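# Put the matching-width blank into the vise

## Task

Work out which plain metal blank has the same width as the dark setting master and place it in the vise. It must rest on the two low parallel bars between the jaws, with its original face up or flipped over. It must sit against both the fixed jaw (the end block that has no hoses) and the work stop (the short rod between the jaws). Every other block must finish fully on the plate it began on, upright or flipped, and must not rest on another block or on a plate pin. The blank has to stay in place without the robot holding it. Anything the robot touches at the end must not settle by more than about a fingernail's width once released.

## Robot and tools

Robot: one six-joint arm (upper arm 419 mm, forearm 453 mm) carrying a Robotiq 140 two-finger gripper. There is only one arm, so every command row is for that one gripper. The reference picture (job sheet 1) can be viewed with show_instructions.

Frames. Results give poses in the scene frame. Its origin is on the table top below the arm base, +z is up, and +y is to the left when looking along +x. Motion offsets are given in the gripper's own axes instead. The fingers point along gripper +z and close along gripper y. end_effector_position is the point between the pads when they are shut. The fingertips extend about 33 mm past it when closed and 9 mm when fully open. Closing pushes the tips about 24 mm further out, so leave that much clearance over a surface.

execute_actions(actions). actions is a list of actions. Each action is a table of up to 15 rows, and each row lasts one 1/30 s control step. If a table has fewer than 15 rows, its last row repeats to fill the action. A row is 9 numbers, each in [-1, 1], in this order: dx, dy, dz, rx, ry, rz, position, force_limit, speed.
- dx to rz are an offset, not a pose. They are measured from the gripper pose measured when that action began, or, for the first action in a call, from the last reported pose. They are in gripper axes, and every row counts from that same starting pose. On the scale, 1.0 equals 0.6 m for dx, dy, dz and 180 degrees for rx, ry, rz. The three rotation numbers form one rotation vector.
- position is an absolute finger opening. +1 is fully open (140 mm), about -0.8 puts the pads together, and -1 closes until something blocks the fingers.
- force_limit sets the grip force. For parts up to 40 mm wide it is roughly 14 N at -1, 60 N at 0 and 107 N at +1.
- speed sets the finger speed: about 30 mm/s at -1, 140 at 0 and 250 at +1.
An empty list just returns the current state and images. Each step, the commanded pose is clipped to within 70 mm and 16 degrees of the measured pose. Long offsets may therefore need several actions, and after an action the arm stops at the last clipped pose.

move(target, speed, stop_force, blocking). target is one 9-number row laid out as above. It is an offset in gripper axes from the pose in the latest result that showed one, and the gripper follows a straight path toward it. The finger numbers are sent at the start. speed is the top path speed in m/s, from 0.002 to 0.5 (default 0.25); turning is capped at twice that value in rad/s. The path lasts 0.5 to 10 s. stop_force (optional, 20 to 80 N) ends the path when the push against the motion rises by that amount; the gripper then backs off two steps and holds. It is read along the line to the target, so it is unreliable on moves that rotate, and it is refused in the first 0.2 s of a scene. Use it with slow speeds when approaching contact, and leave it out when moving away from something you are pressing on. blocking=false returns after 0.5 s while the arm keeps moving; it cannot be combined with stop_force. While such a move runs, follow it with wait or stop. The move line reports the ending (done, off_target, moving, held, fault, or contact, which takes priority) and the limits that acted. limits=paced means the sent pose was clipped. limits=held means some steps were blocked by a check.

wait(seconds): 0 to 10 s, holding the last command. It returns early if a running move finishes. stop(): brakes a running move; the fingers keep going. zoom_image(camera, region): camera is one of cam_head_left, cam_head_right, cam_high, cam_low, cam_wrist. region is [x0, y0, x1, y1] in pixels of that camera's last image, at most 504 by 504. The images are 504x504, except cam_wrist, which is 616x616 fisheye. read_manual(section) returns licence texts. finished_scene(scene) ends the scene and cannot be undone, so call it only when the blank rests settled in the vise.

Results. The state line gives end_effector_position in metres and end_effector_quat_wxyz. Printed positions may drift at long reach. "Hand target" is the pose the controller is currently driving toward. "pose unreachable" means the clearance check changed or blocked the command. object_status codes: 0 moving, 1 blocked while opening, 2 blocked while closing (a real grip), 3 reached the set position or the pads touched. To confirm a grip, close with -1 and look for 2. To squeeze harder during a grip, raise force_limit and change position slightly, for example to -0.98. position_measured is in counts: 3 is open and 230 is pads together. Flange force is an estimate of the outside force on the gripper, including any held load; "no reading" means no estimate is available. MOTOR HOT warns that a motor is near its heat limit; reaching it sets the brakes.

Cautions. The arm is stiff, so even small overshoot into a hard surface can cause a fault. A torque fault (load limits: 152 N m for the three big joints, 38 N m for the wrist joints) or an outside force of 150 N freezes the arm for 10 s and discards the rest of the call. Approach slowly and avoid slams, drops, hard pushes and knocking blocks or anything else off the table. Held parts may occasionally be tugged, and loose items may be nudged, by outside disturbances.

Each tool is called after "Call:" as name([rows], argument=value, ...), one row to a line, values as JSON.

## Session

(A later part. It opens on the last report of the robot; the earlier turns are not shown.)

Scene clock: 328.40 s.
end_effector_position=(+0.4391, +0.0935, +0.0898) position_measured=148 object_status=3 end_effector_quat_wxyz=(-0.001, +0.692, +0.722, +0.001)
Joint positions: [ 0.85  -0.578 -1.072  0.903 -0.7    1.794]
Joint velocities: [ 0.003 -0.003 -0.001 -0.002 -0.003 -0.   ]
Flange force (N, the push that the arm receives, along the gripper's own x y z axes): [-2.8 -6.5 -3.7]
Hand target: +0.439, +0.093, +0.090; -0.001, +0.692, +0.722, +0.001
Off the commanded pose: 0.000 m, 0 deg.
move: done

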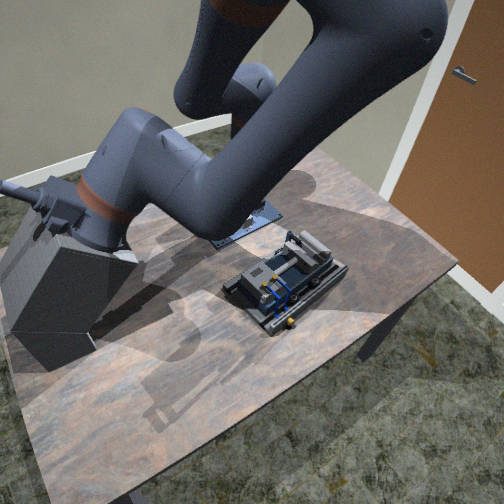

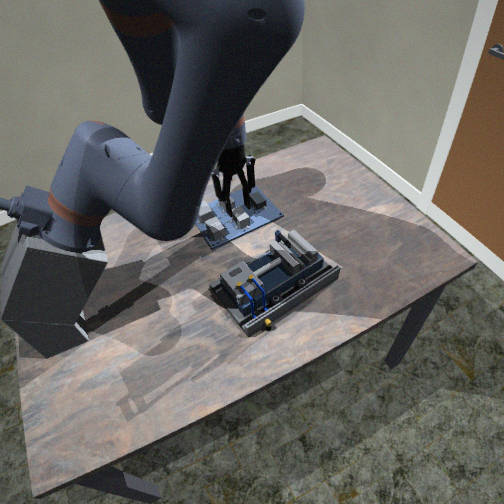

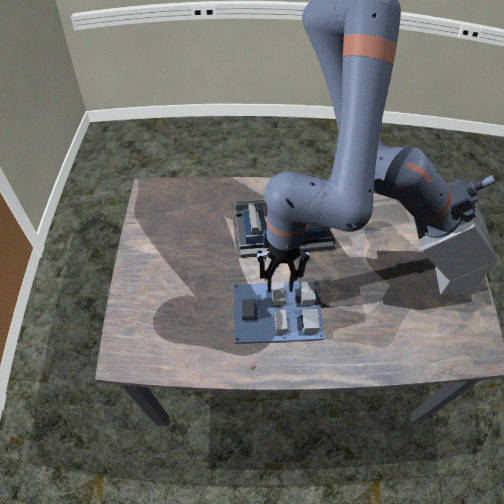

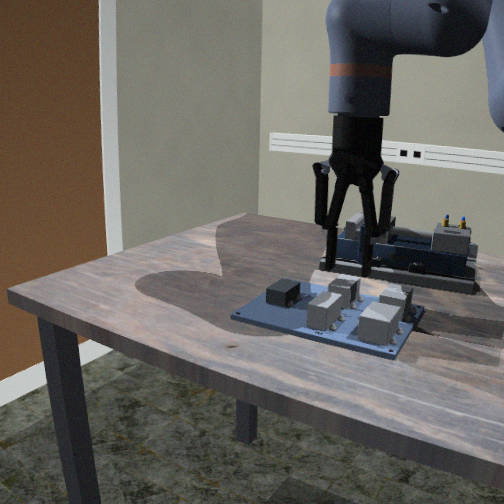

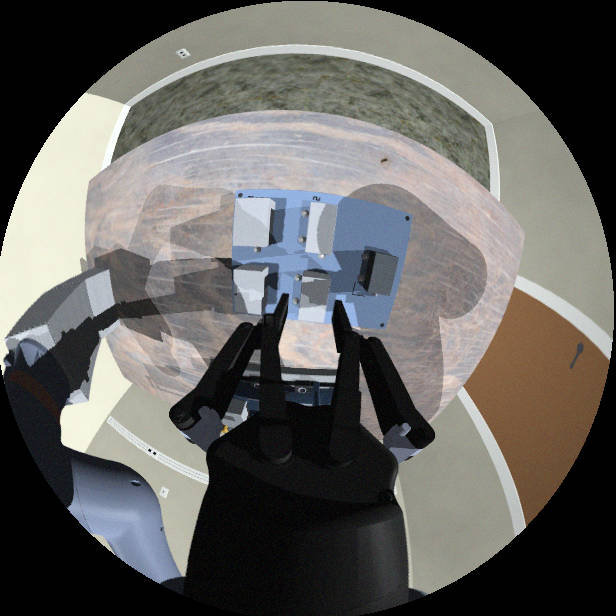

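Call:
move(target=[0,0.0020,0.0547,0,0,0,-0.15,-0.3,0], speed=0.1)

Call:
execute_actions([
  [[0,0,0,0,0,0,-1,-0.3,-0.5]],
])

Scene clock: 350.57 s.
end_effector_position=(+0.4401, +0.0936, +0.0571) position_measured=148 object_status=3 end_effector_quat_wxyz=(-0.001, +0.692, +0.722, +0.001)
Joint positions: [ 0.726 -0.469 -1.082  1.021 -0.545  1.73 ]
Joint velocities: [-0.006  0.002 -0.002  0.013  0.008 -0.008]
Flange force (N, the push that the arm receives, along the gripper's own x y z axes): no reading
Hand target: +0.440, +0.094, +0.057; -0.001, +0.692, +0.722, +0.001
Off the commanded pose: 0.000 m, 0 deg.
move: done

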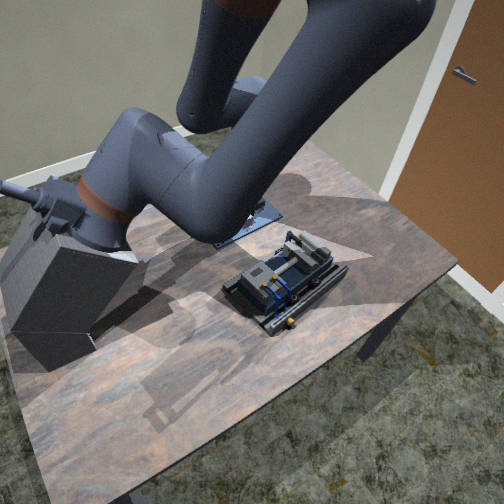

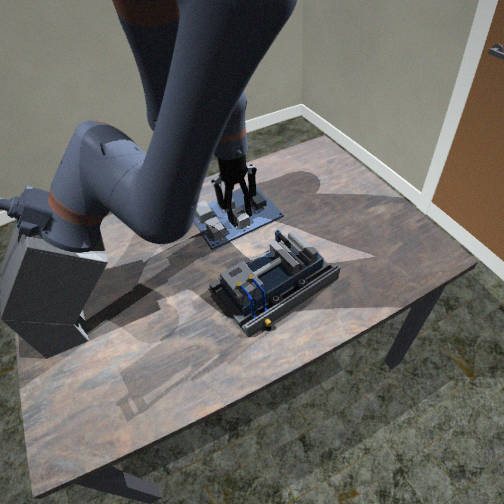

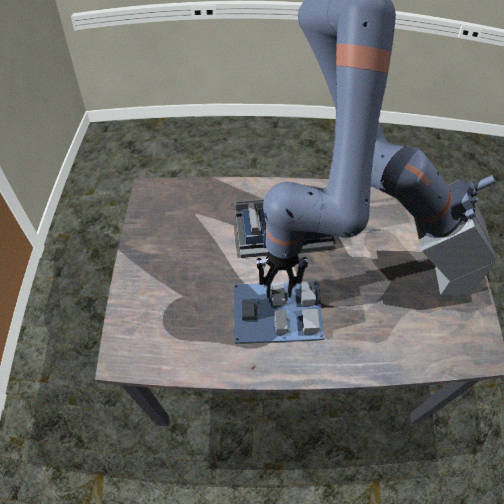

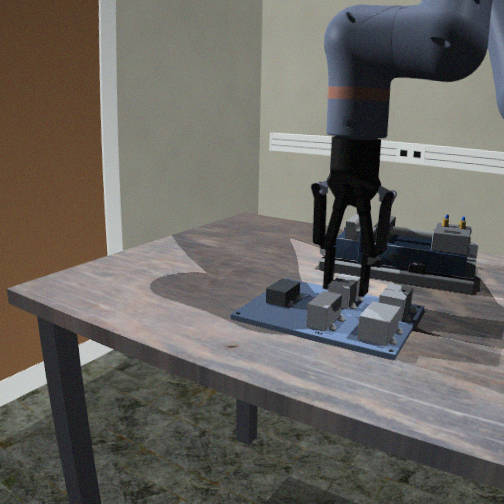

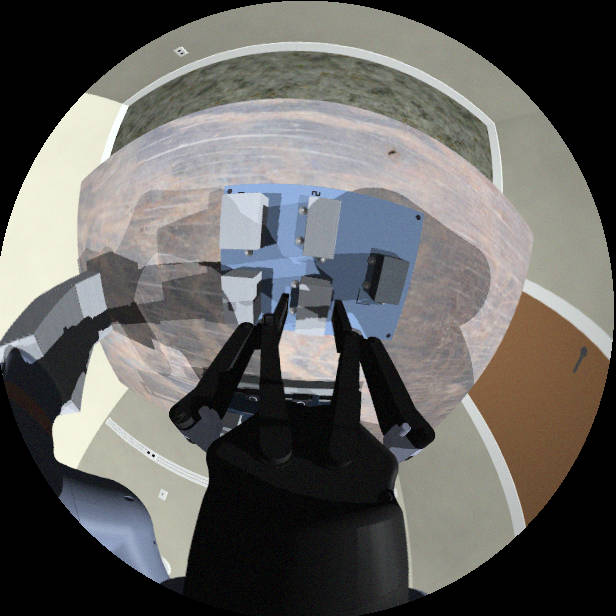

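Scene clock: 351.07 s.
end_effector_position=(+0.4401, +0.0935, +0.0571) position_measured=181 object_status=2 end_effector_quat_wxyz=(-0.001, +0.692, +0.722, +0.001)
Joint positions: [ 0.726 -0.468 -1.082  1.021 -0.545  1.73 ]
Joint velocities: [-0.    -0.    -0.     0.001 -0.     0.   ]
Flange force (N, the push that the arm receives, along the gripper's own x y z axes): no reading
Hand target: +0.440, +0.094, +0.057; -0.001, +0.692, +0.722, +0.001
Off the commanded pose: 0.000 m, 0 deg.

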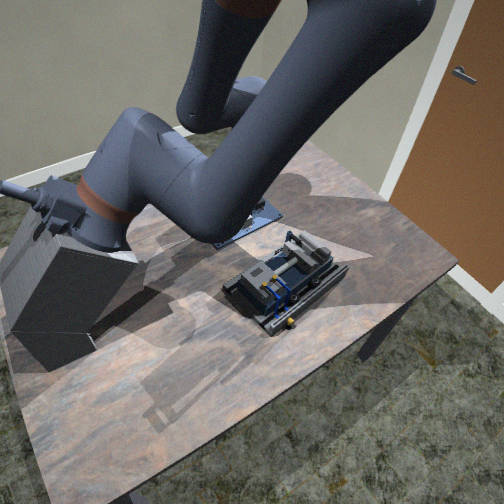

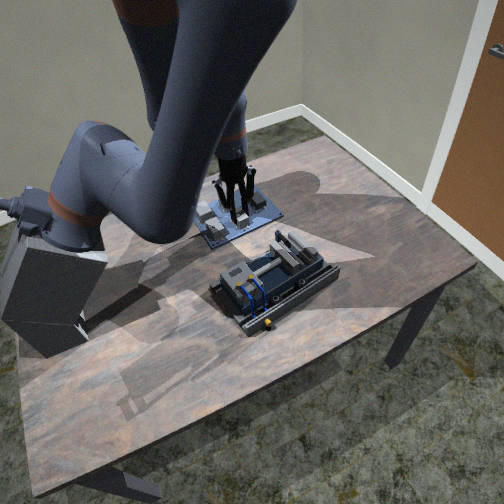

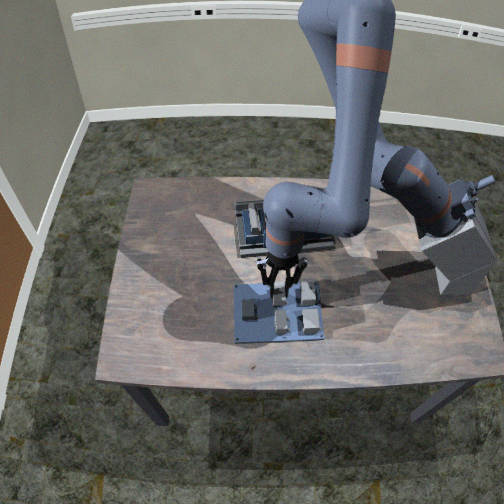

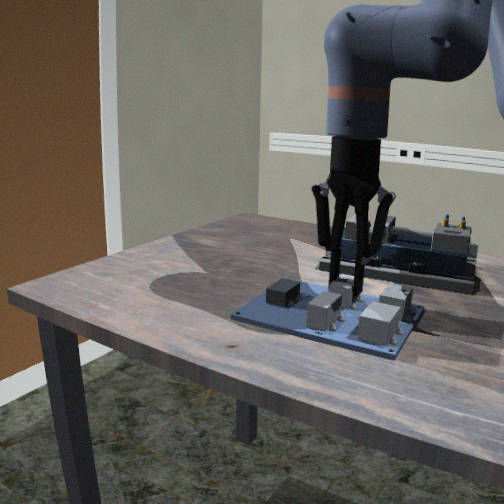

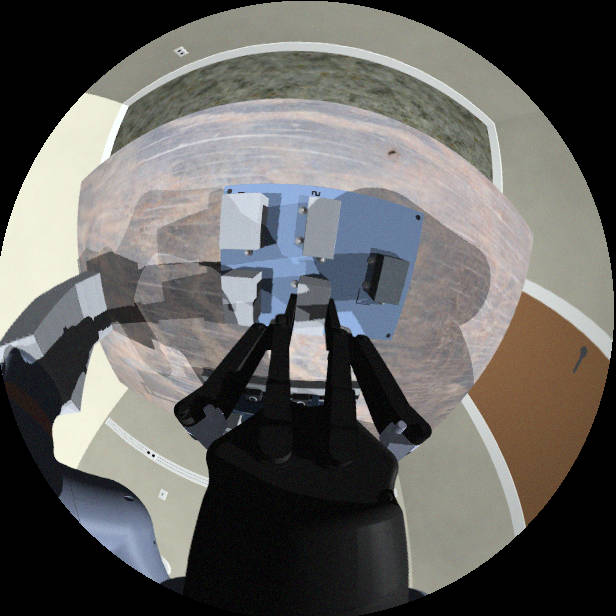

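Call:
execute_actions([
  [[0,0,0,0,0,0,-0.98,0.6,-0.5],[0,0,0,0,0,0,-0.98,0.6,-0.5],[0,0,0,0,0,0,-0.98,0.6,-0.5],[0,0,0,0,0,0,-0.98,0.6,-0.5],[0,0,0,0,0,0,-0.98,0.6,-0.5],[0,0,0,0,0,0,-0.98,0.6,-0.5],[0,0,0,0,0,0,-0.98,0.6,-0.5],[0,0,0,0,0,0,-0.98,0.6,-0.5],[0,0.0002,-0.001,0,0,0,-0.98,0.6,-0.5],[0,0.0004,-0.003,0,0,0,-0.98,0.6,-0.5],[0,0.0006,-0.006,0,0,0,-0.98,0.6,-0.5],[0,0.0008,-0.010,0,0,0,-0.98,0.6,-0.5],[0,0.001,-0.014,0,0,0,-0.98,0.6,-0.5],[0,0.001,-0.018,0,0,0,-0.98,0.6,-0.5],[0,0.001,-0.020,0,0,0,-0.98,0.6,-0.5]],
])

Call:
zoom_image(camera="cam_head_right", region=[195, 215, 355, 345])

Call:
zoom_image(camera="cam_high", region=[225, 190, 345, 270])

Scene clock: 374.47 s.
end_effector_position=(+0.4405, +0.0935, +0.0629) position_measured=185 object_status=2 end_effector_quat_wxyz=(-0.001, +0.692, +0.722, +0.001)
Joint positions: [ 0.748 -0.488 -1.08   0.996 -0.571  1.745]
Joint velocities: [ 0.194 -0.176  0.019 -0.213 -0.234  0.127]
Flange force (N, the push that the arm receives, along the gripper's own x y z axes): [-3.5 -5.7 7.0]
Hand target: +0.441, +0.094, +0.068; -0.001, +0.692, +0.722, +0.001
Off the commanded pose: 0.006 m, 0 deg.

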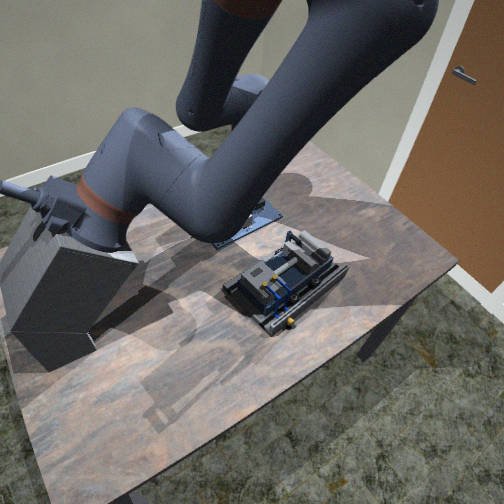

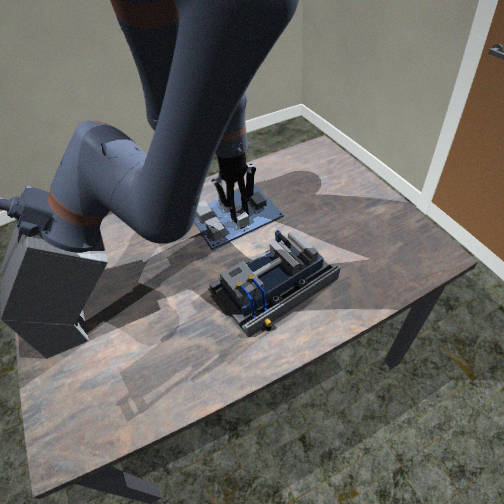

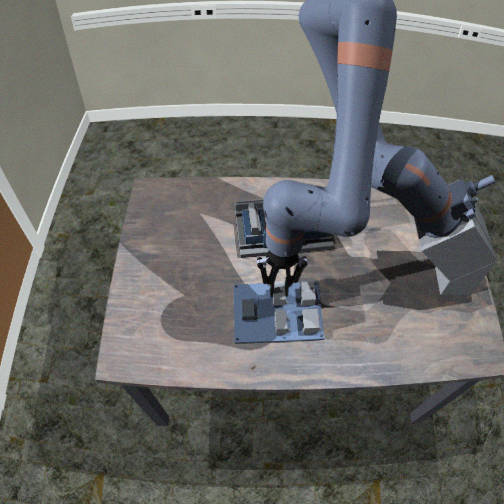

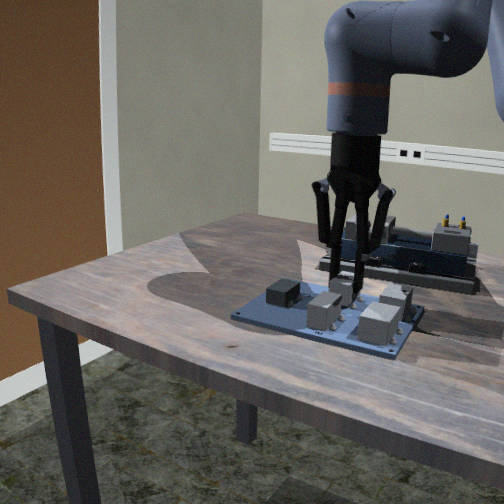

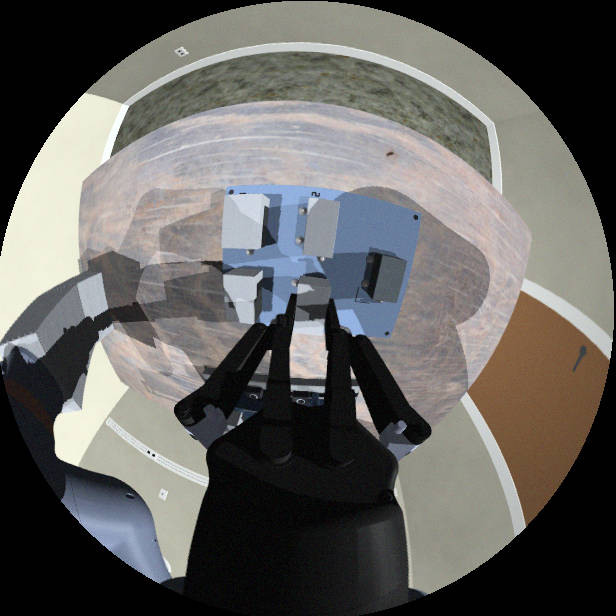

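Region (195, 215, 355, 345) of cam_head_right's 504x504 image, scaled by 3.150, with more detail than that image has; it fills the top 410 rows of this view, and the rest is white.

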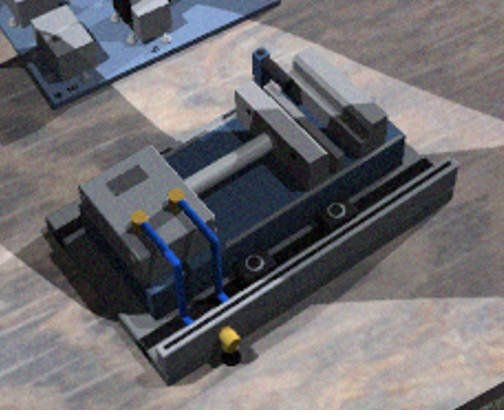

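Region (225, 190, 345, 270) of cam_high's 504x504 image, scaled by 4.200, with more detail than that image has.

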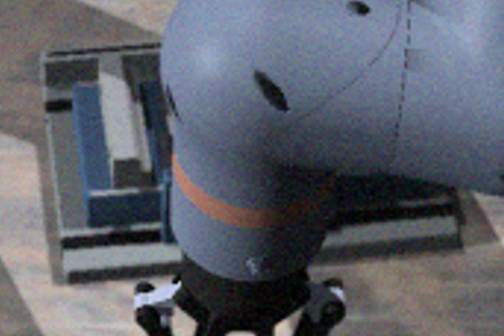

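Call:
move(target=[0,0.0,-0.1118,0,0,0,-0.98,0.6,-0.5], speed=0.2)

Call:
move(target=[-0.3840,0.0663,-0.0833,0,0,-0.017,-0.98,0.6,-0.5], speed=0.2)

Scene clock: 396.20 s.
end_effector_position=(+0.4407, +0.0934, +0.1299) position_measured=185 object_status=2 end_effector_quat_wxyz=(-0.001, +0.692, +0.722, +0.001)
Joint positions: [ 0.993 -0.698 -1.047  0.821 -0.893  1.829]
Joint velocities: [ 0.004 -0.003  0.    -0.002 -0.005 -0.002]
Flange force (N, the push that the arm receives, along the gripper's own x y z axes): [-2.8 -4.2 0.8]
Hand target: +0.441, +0.093, +0.130; -0.001, +0.692, +0.722, +0.001
Off the commanded pose: 0.000 m, 0 deg.
move: done

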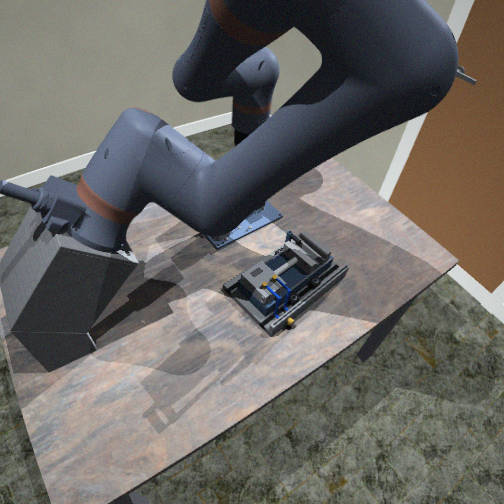

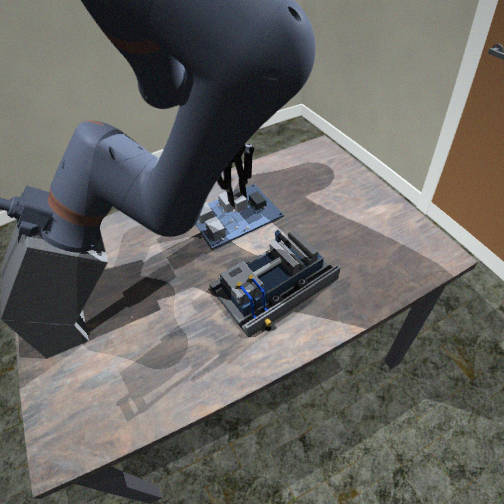

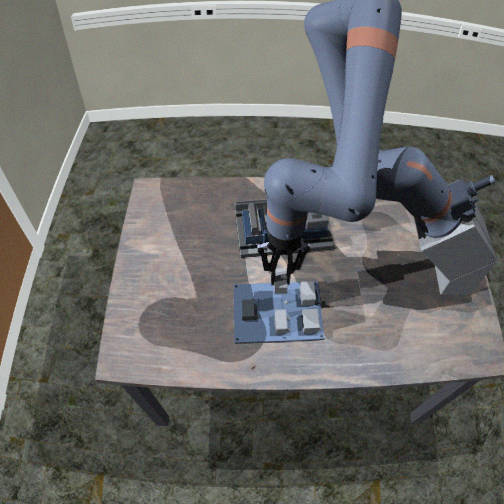

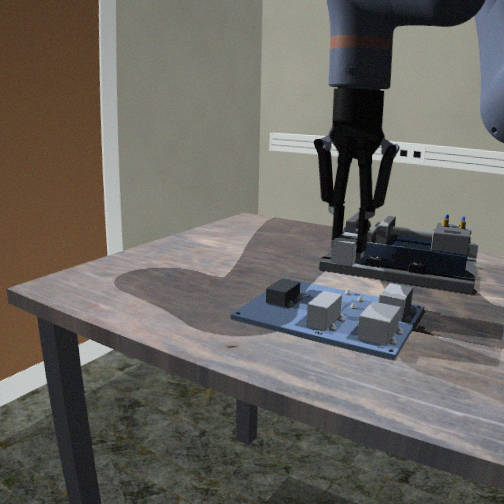

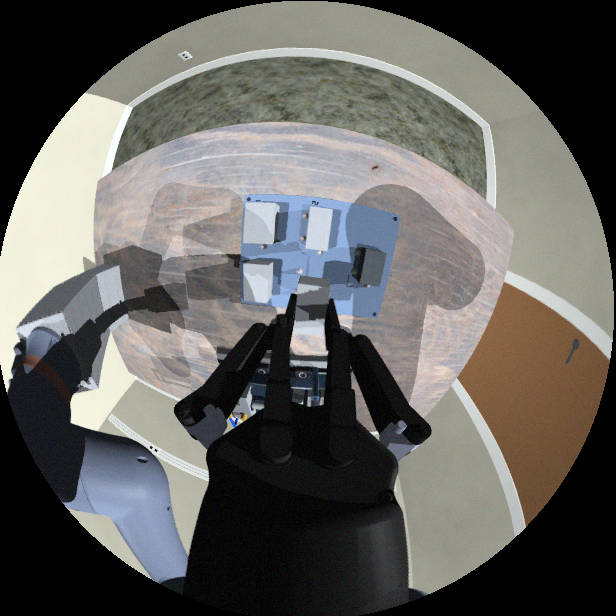

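Scene clock: 398.20 s.
end_effector_position=(+0.4903, -0.1353, +0.1790) position_measured=185 object_status=2 end_effector_quat_wxyz=(-0.001, +0.673, +0.740, +0.001)
Joint positions: [ 0.068 -0.701 -0.689  0.024 -0.807  3.222]
Joint velocities: [-0.022  0.011  0.015 -0.036 -0.008  0.04 ]
Flange force (N, the push that the arm receives, along the gripper's own x y z axes): no reading
Hand target: +0.490, -0.135, +0.179; -0.001, +0.673, +0.740, +0.001
Off the commanded pose: 0.000 m, 0 deg.
move: done

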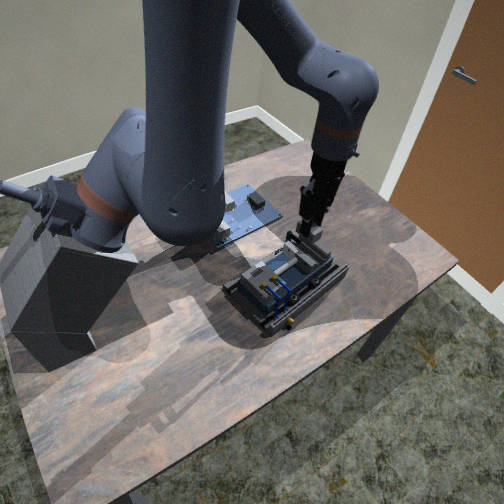

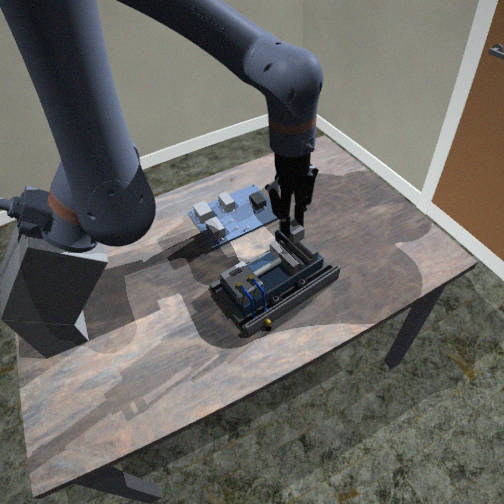

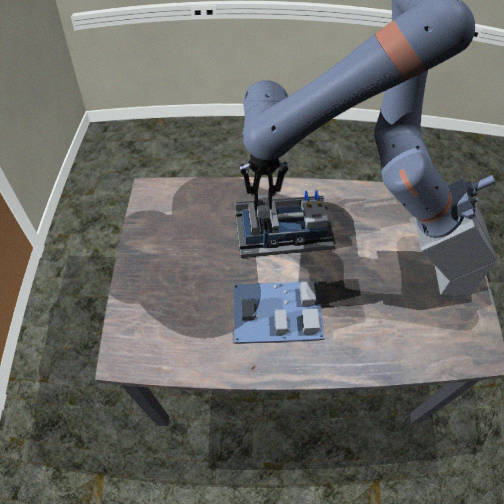

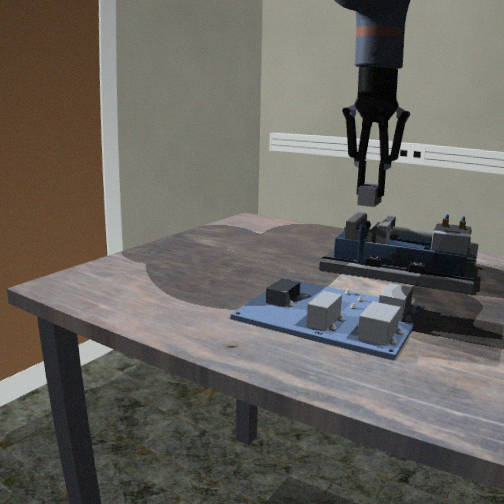

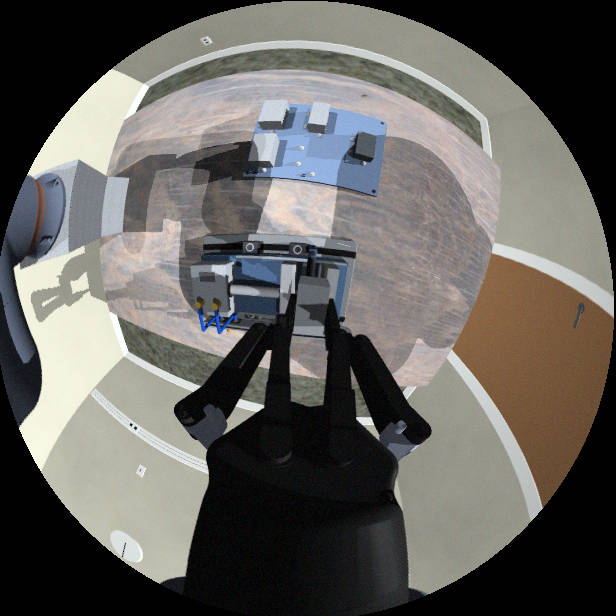

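Call:
zoom_image(camera="cam_wrist", region=[265, 230, 365, 330])

Call:
wait(seconds=0)

Region (265, 230, 365, 330) of cam_wrist's 616x616 image, scaled by 5.040, with more detail than that image has.

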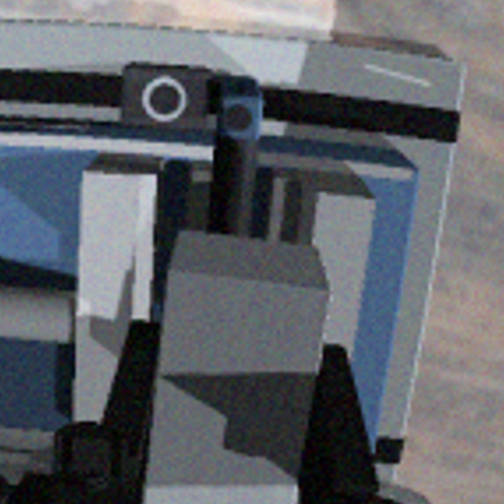

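Scene clock: 423.93 s.
end_effector_position=(+0.4902, -0.1353, +0.1790) position_measured=185 object_status=2 end_effector_quat_wxyz=(-0.001, +0.673, +0.740, +0.001)
Joint positions: [ 0.066 -0.7   -0.688  0.022 -0.807  3.225]
Joint velocities: [ 0.001 -0.001  0.     0.    -0.    -0.   ]
Flange force (N, the push that the arm receives, along the gripper's own x y z axes): no reading
Hand target: +0.490, -0.135, +0.179; -0.001, +0.673, +0.740, +0.001
Off the commanded pose: 0.000 m, 0 deg.

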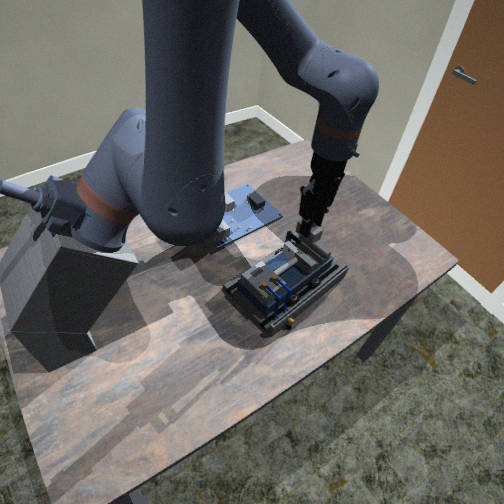

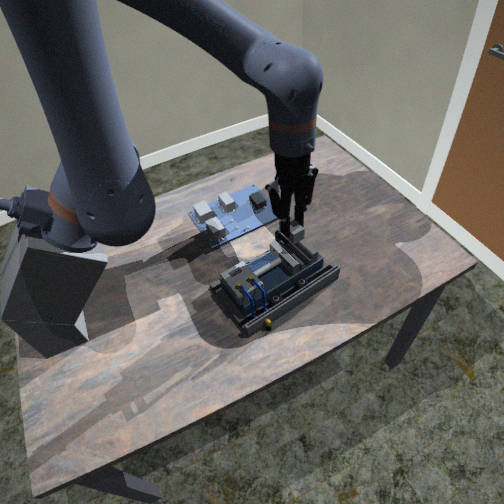

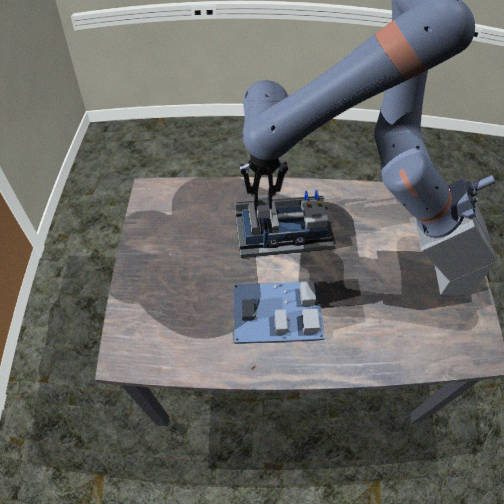

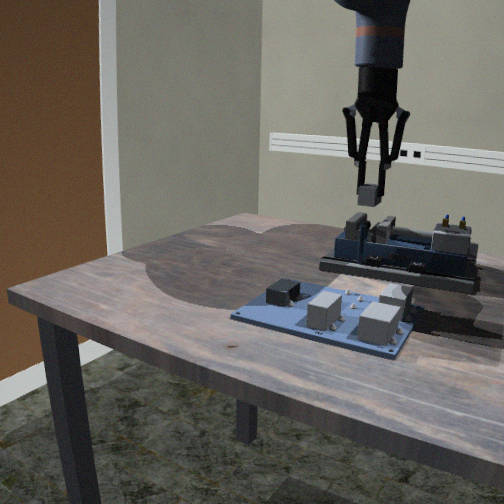

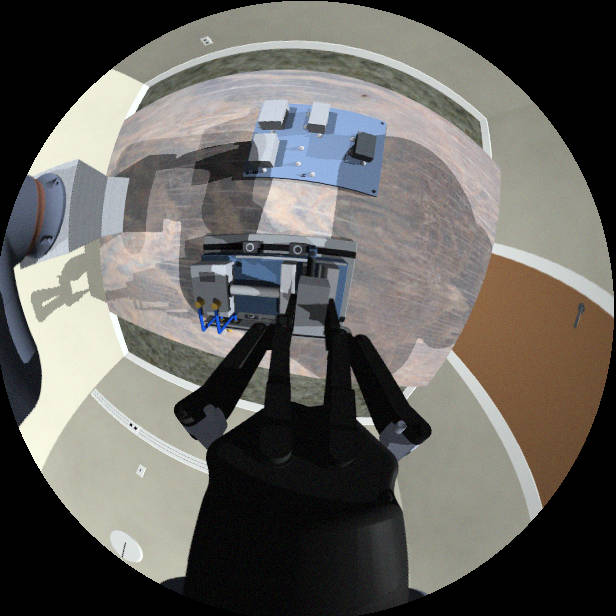

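Call:
zoom_image(camera="cam_wrist", region=[278, 240, 348, 300])

Call:
zoom_image(camera="cam_high", region=[230, 190, 300, 260])

Region (278, 240, 348, 300) of cam_wrist's 616x616 image, scaled by 7.200, with more detail than that image has; it fills the top 432 rows of this view, and the rest is white.

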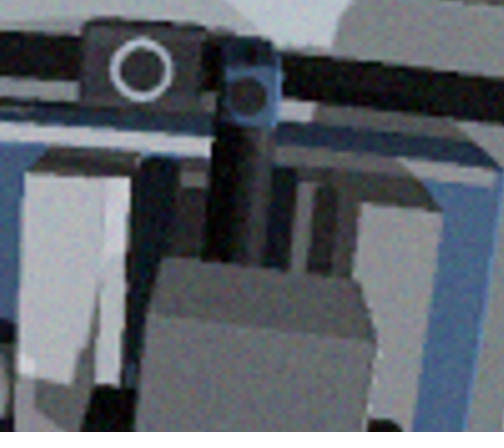

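Region (230, 190, 300, 260) of cam_high's 504x504 image, scaled by 7.200, with more detail than that image has.

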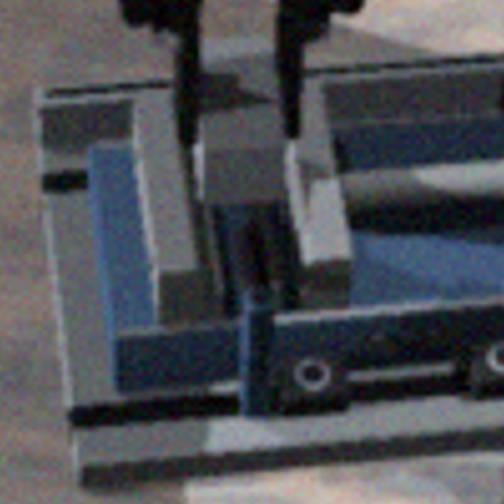

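Call:
zoom_image(camera="cam_wrist", region=[290, 260, 340, 300])

Region (290, 260, 340, 300) of cam_wrist's 616x616 image, scaled by 10.080, with more detail than that image has; it fills the top 403 rows of this view, and the rest is white.

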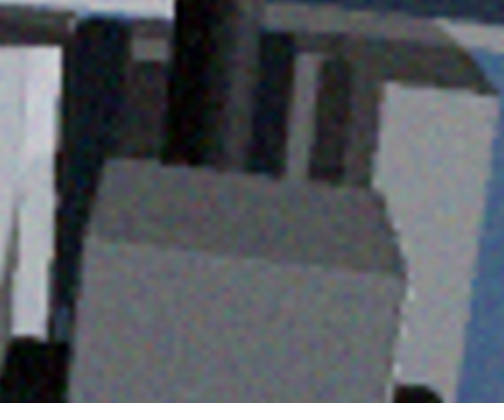

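Call:
zoom_image(camera="cam_high", region=[245, 200, 285, 240])

Call:
zoom_image(camera="cam_head_right", region=[260, 215, 330, 285])

Region (245, 200, 285, 240) of cam_high's 504x504 image, scaled by 12.600, with more detail than that image has.

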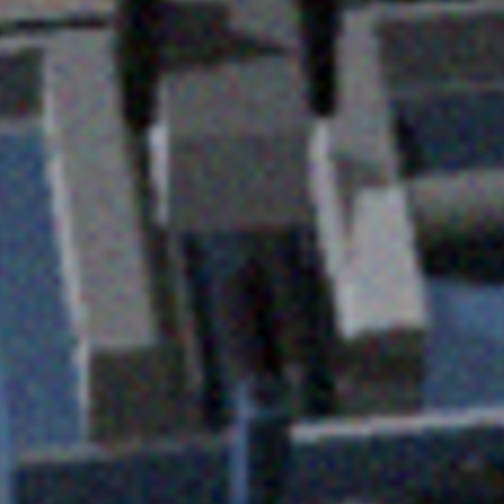

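Region (260, 215, 330, 285) of cam_head_right's 504x504 image, scaled by 7.200, with more detail than that image has.

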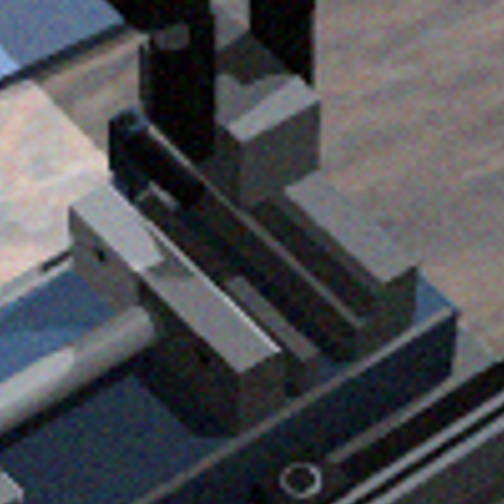

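Call:
move(target=[-0.0333,-0.0067,0.045,0,0,-0.0094,-0.98,0.6,-0.5], speed=0.08)

Call:
zoom_image(camera="cam_wrist", region=[280, 235, 350, 300])

Scene clock: 544.77 s.
end_effector_position=(+0.4882, -0.1556, +0.1520) position_measured=185 object_status=2 end_effector_quat_wxyz=(-0.001, +0.662, +0.749, +0.001)
Joint positions: [-0.035 -0.602 -0.66  -0.082 -0.739  3.402]
Joint velocities: [-0.007  0.008  0.005 -0.013 -0.001  0.014]
Flange force (N, the push that the arm receives, along the gripper's own x y z axes): no reading
Hand target: +0.488, -0.156, +0.152; -0.001, +0.662, +0.749, +0.001
Off the commanded pose: 0.000 m, 0 deg.
move: done

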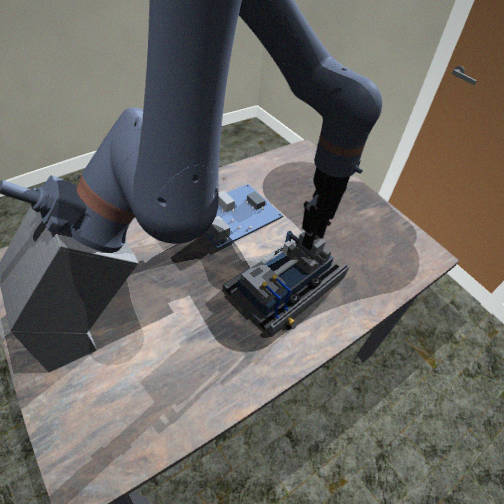

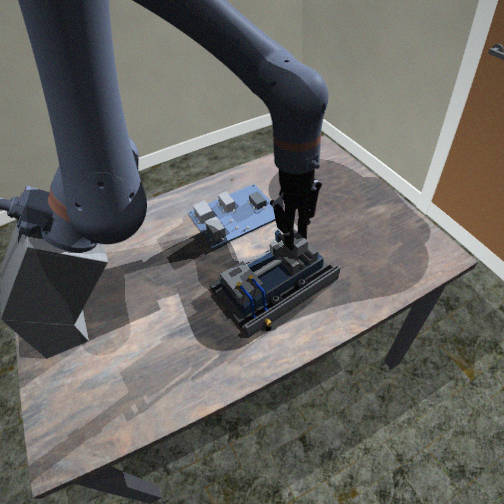

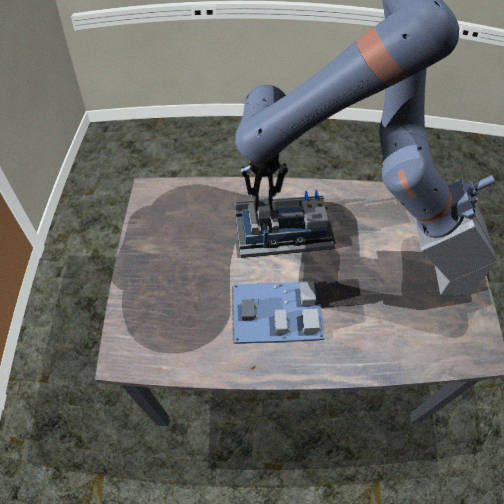

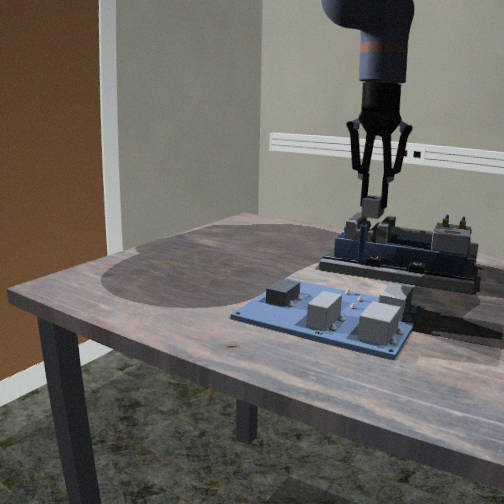

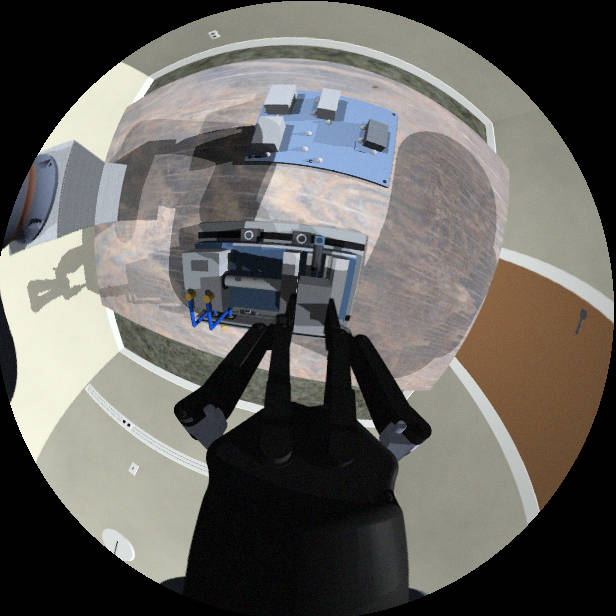

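Region (280, 235, 350, 300) of cam_wrist's 616x616 image, scaled by 7.200, with more detail than that image has; it fills the top 468 rows of this view, and the rest is white.

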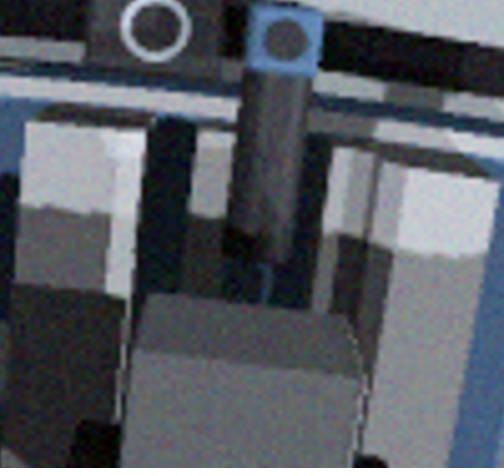

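Call:
zoom_image(camera="cam_wrist", region=[315, 250, 350, 290])

Call:
zoom_image(camera="cam_wrist", region=[282, 248, 322, 290])

Region (315, 250, 350, 290) of cam_wrist's 616x616 image, scaled by 12.600, with more detail than that image has; it fills the left 441 columns of this view, and the rest is white.

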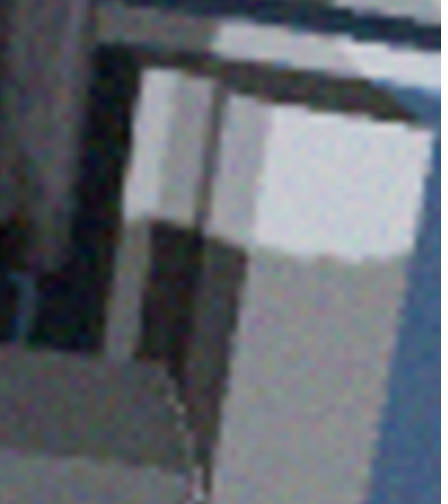

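Region (282, 248, 322, 290) of cam_wrist's 616x616 image, scaled by 12.000, with more detail than that image has; it fills the left 480 columns of this view, and the rest is white.

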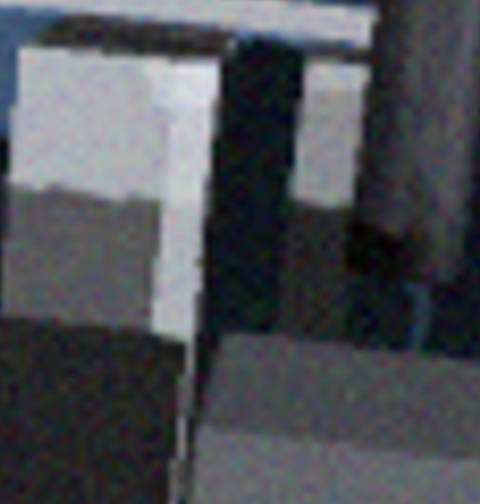

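Call:
zoom_image(camera="cam_wrist", region=[285, 275, 350, 340])

Call:
zoom_image(camera="cam_low", region=[335, 185, 415, 255])

Region (285, 275, 350, 340) of cam_wrist's 616x616 image, scaled by 7.754, with more detail than that image has.

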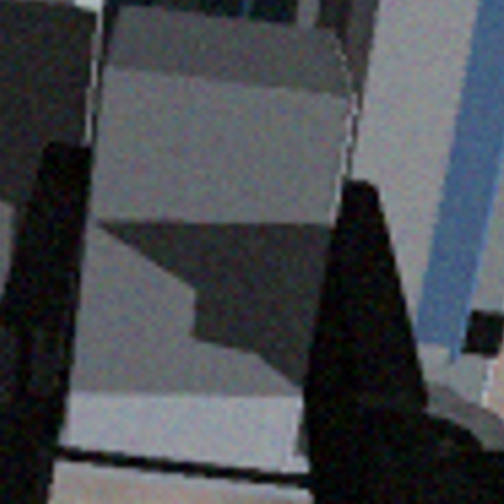

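Region (335, 185, 415, 255) of cam_low's 504x504 image, scaled by 6.300, with more detail than that image has; it fills the top 441 rows of this view, and the rest is white.

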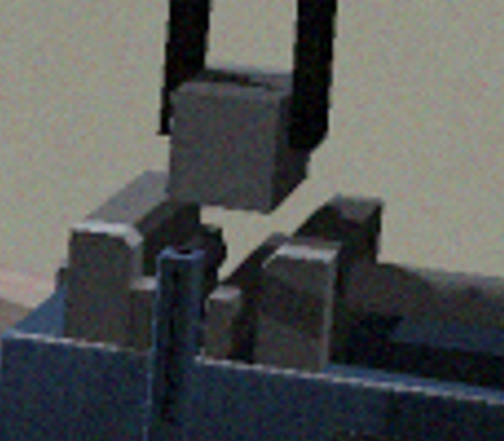

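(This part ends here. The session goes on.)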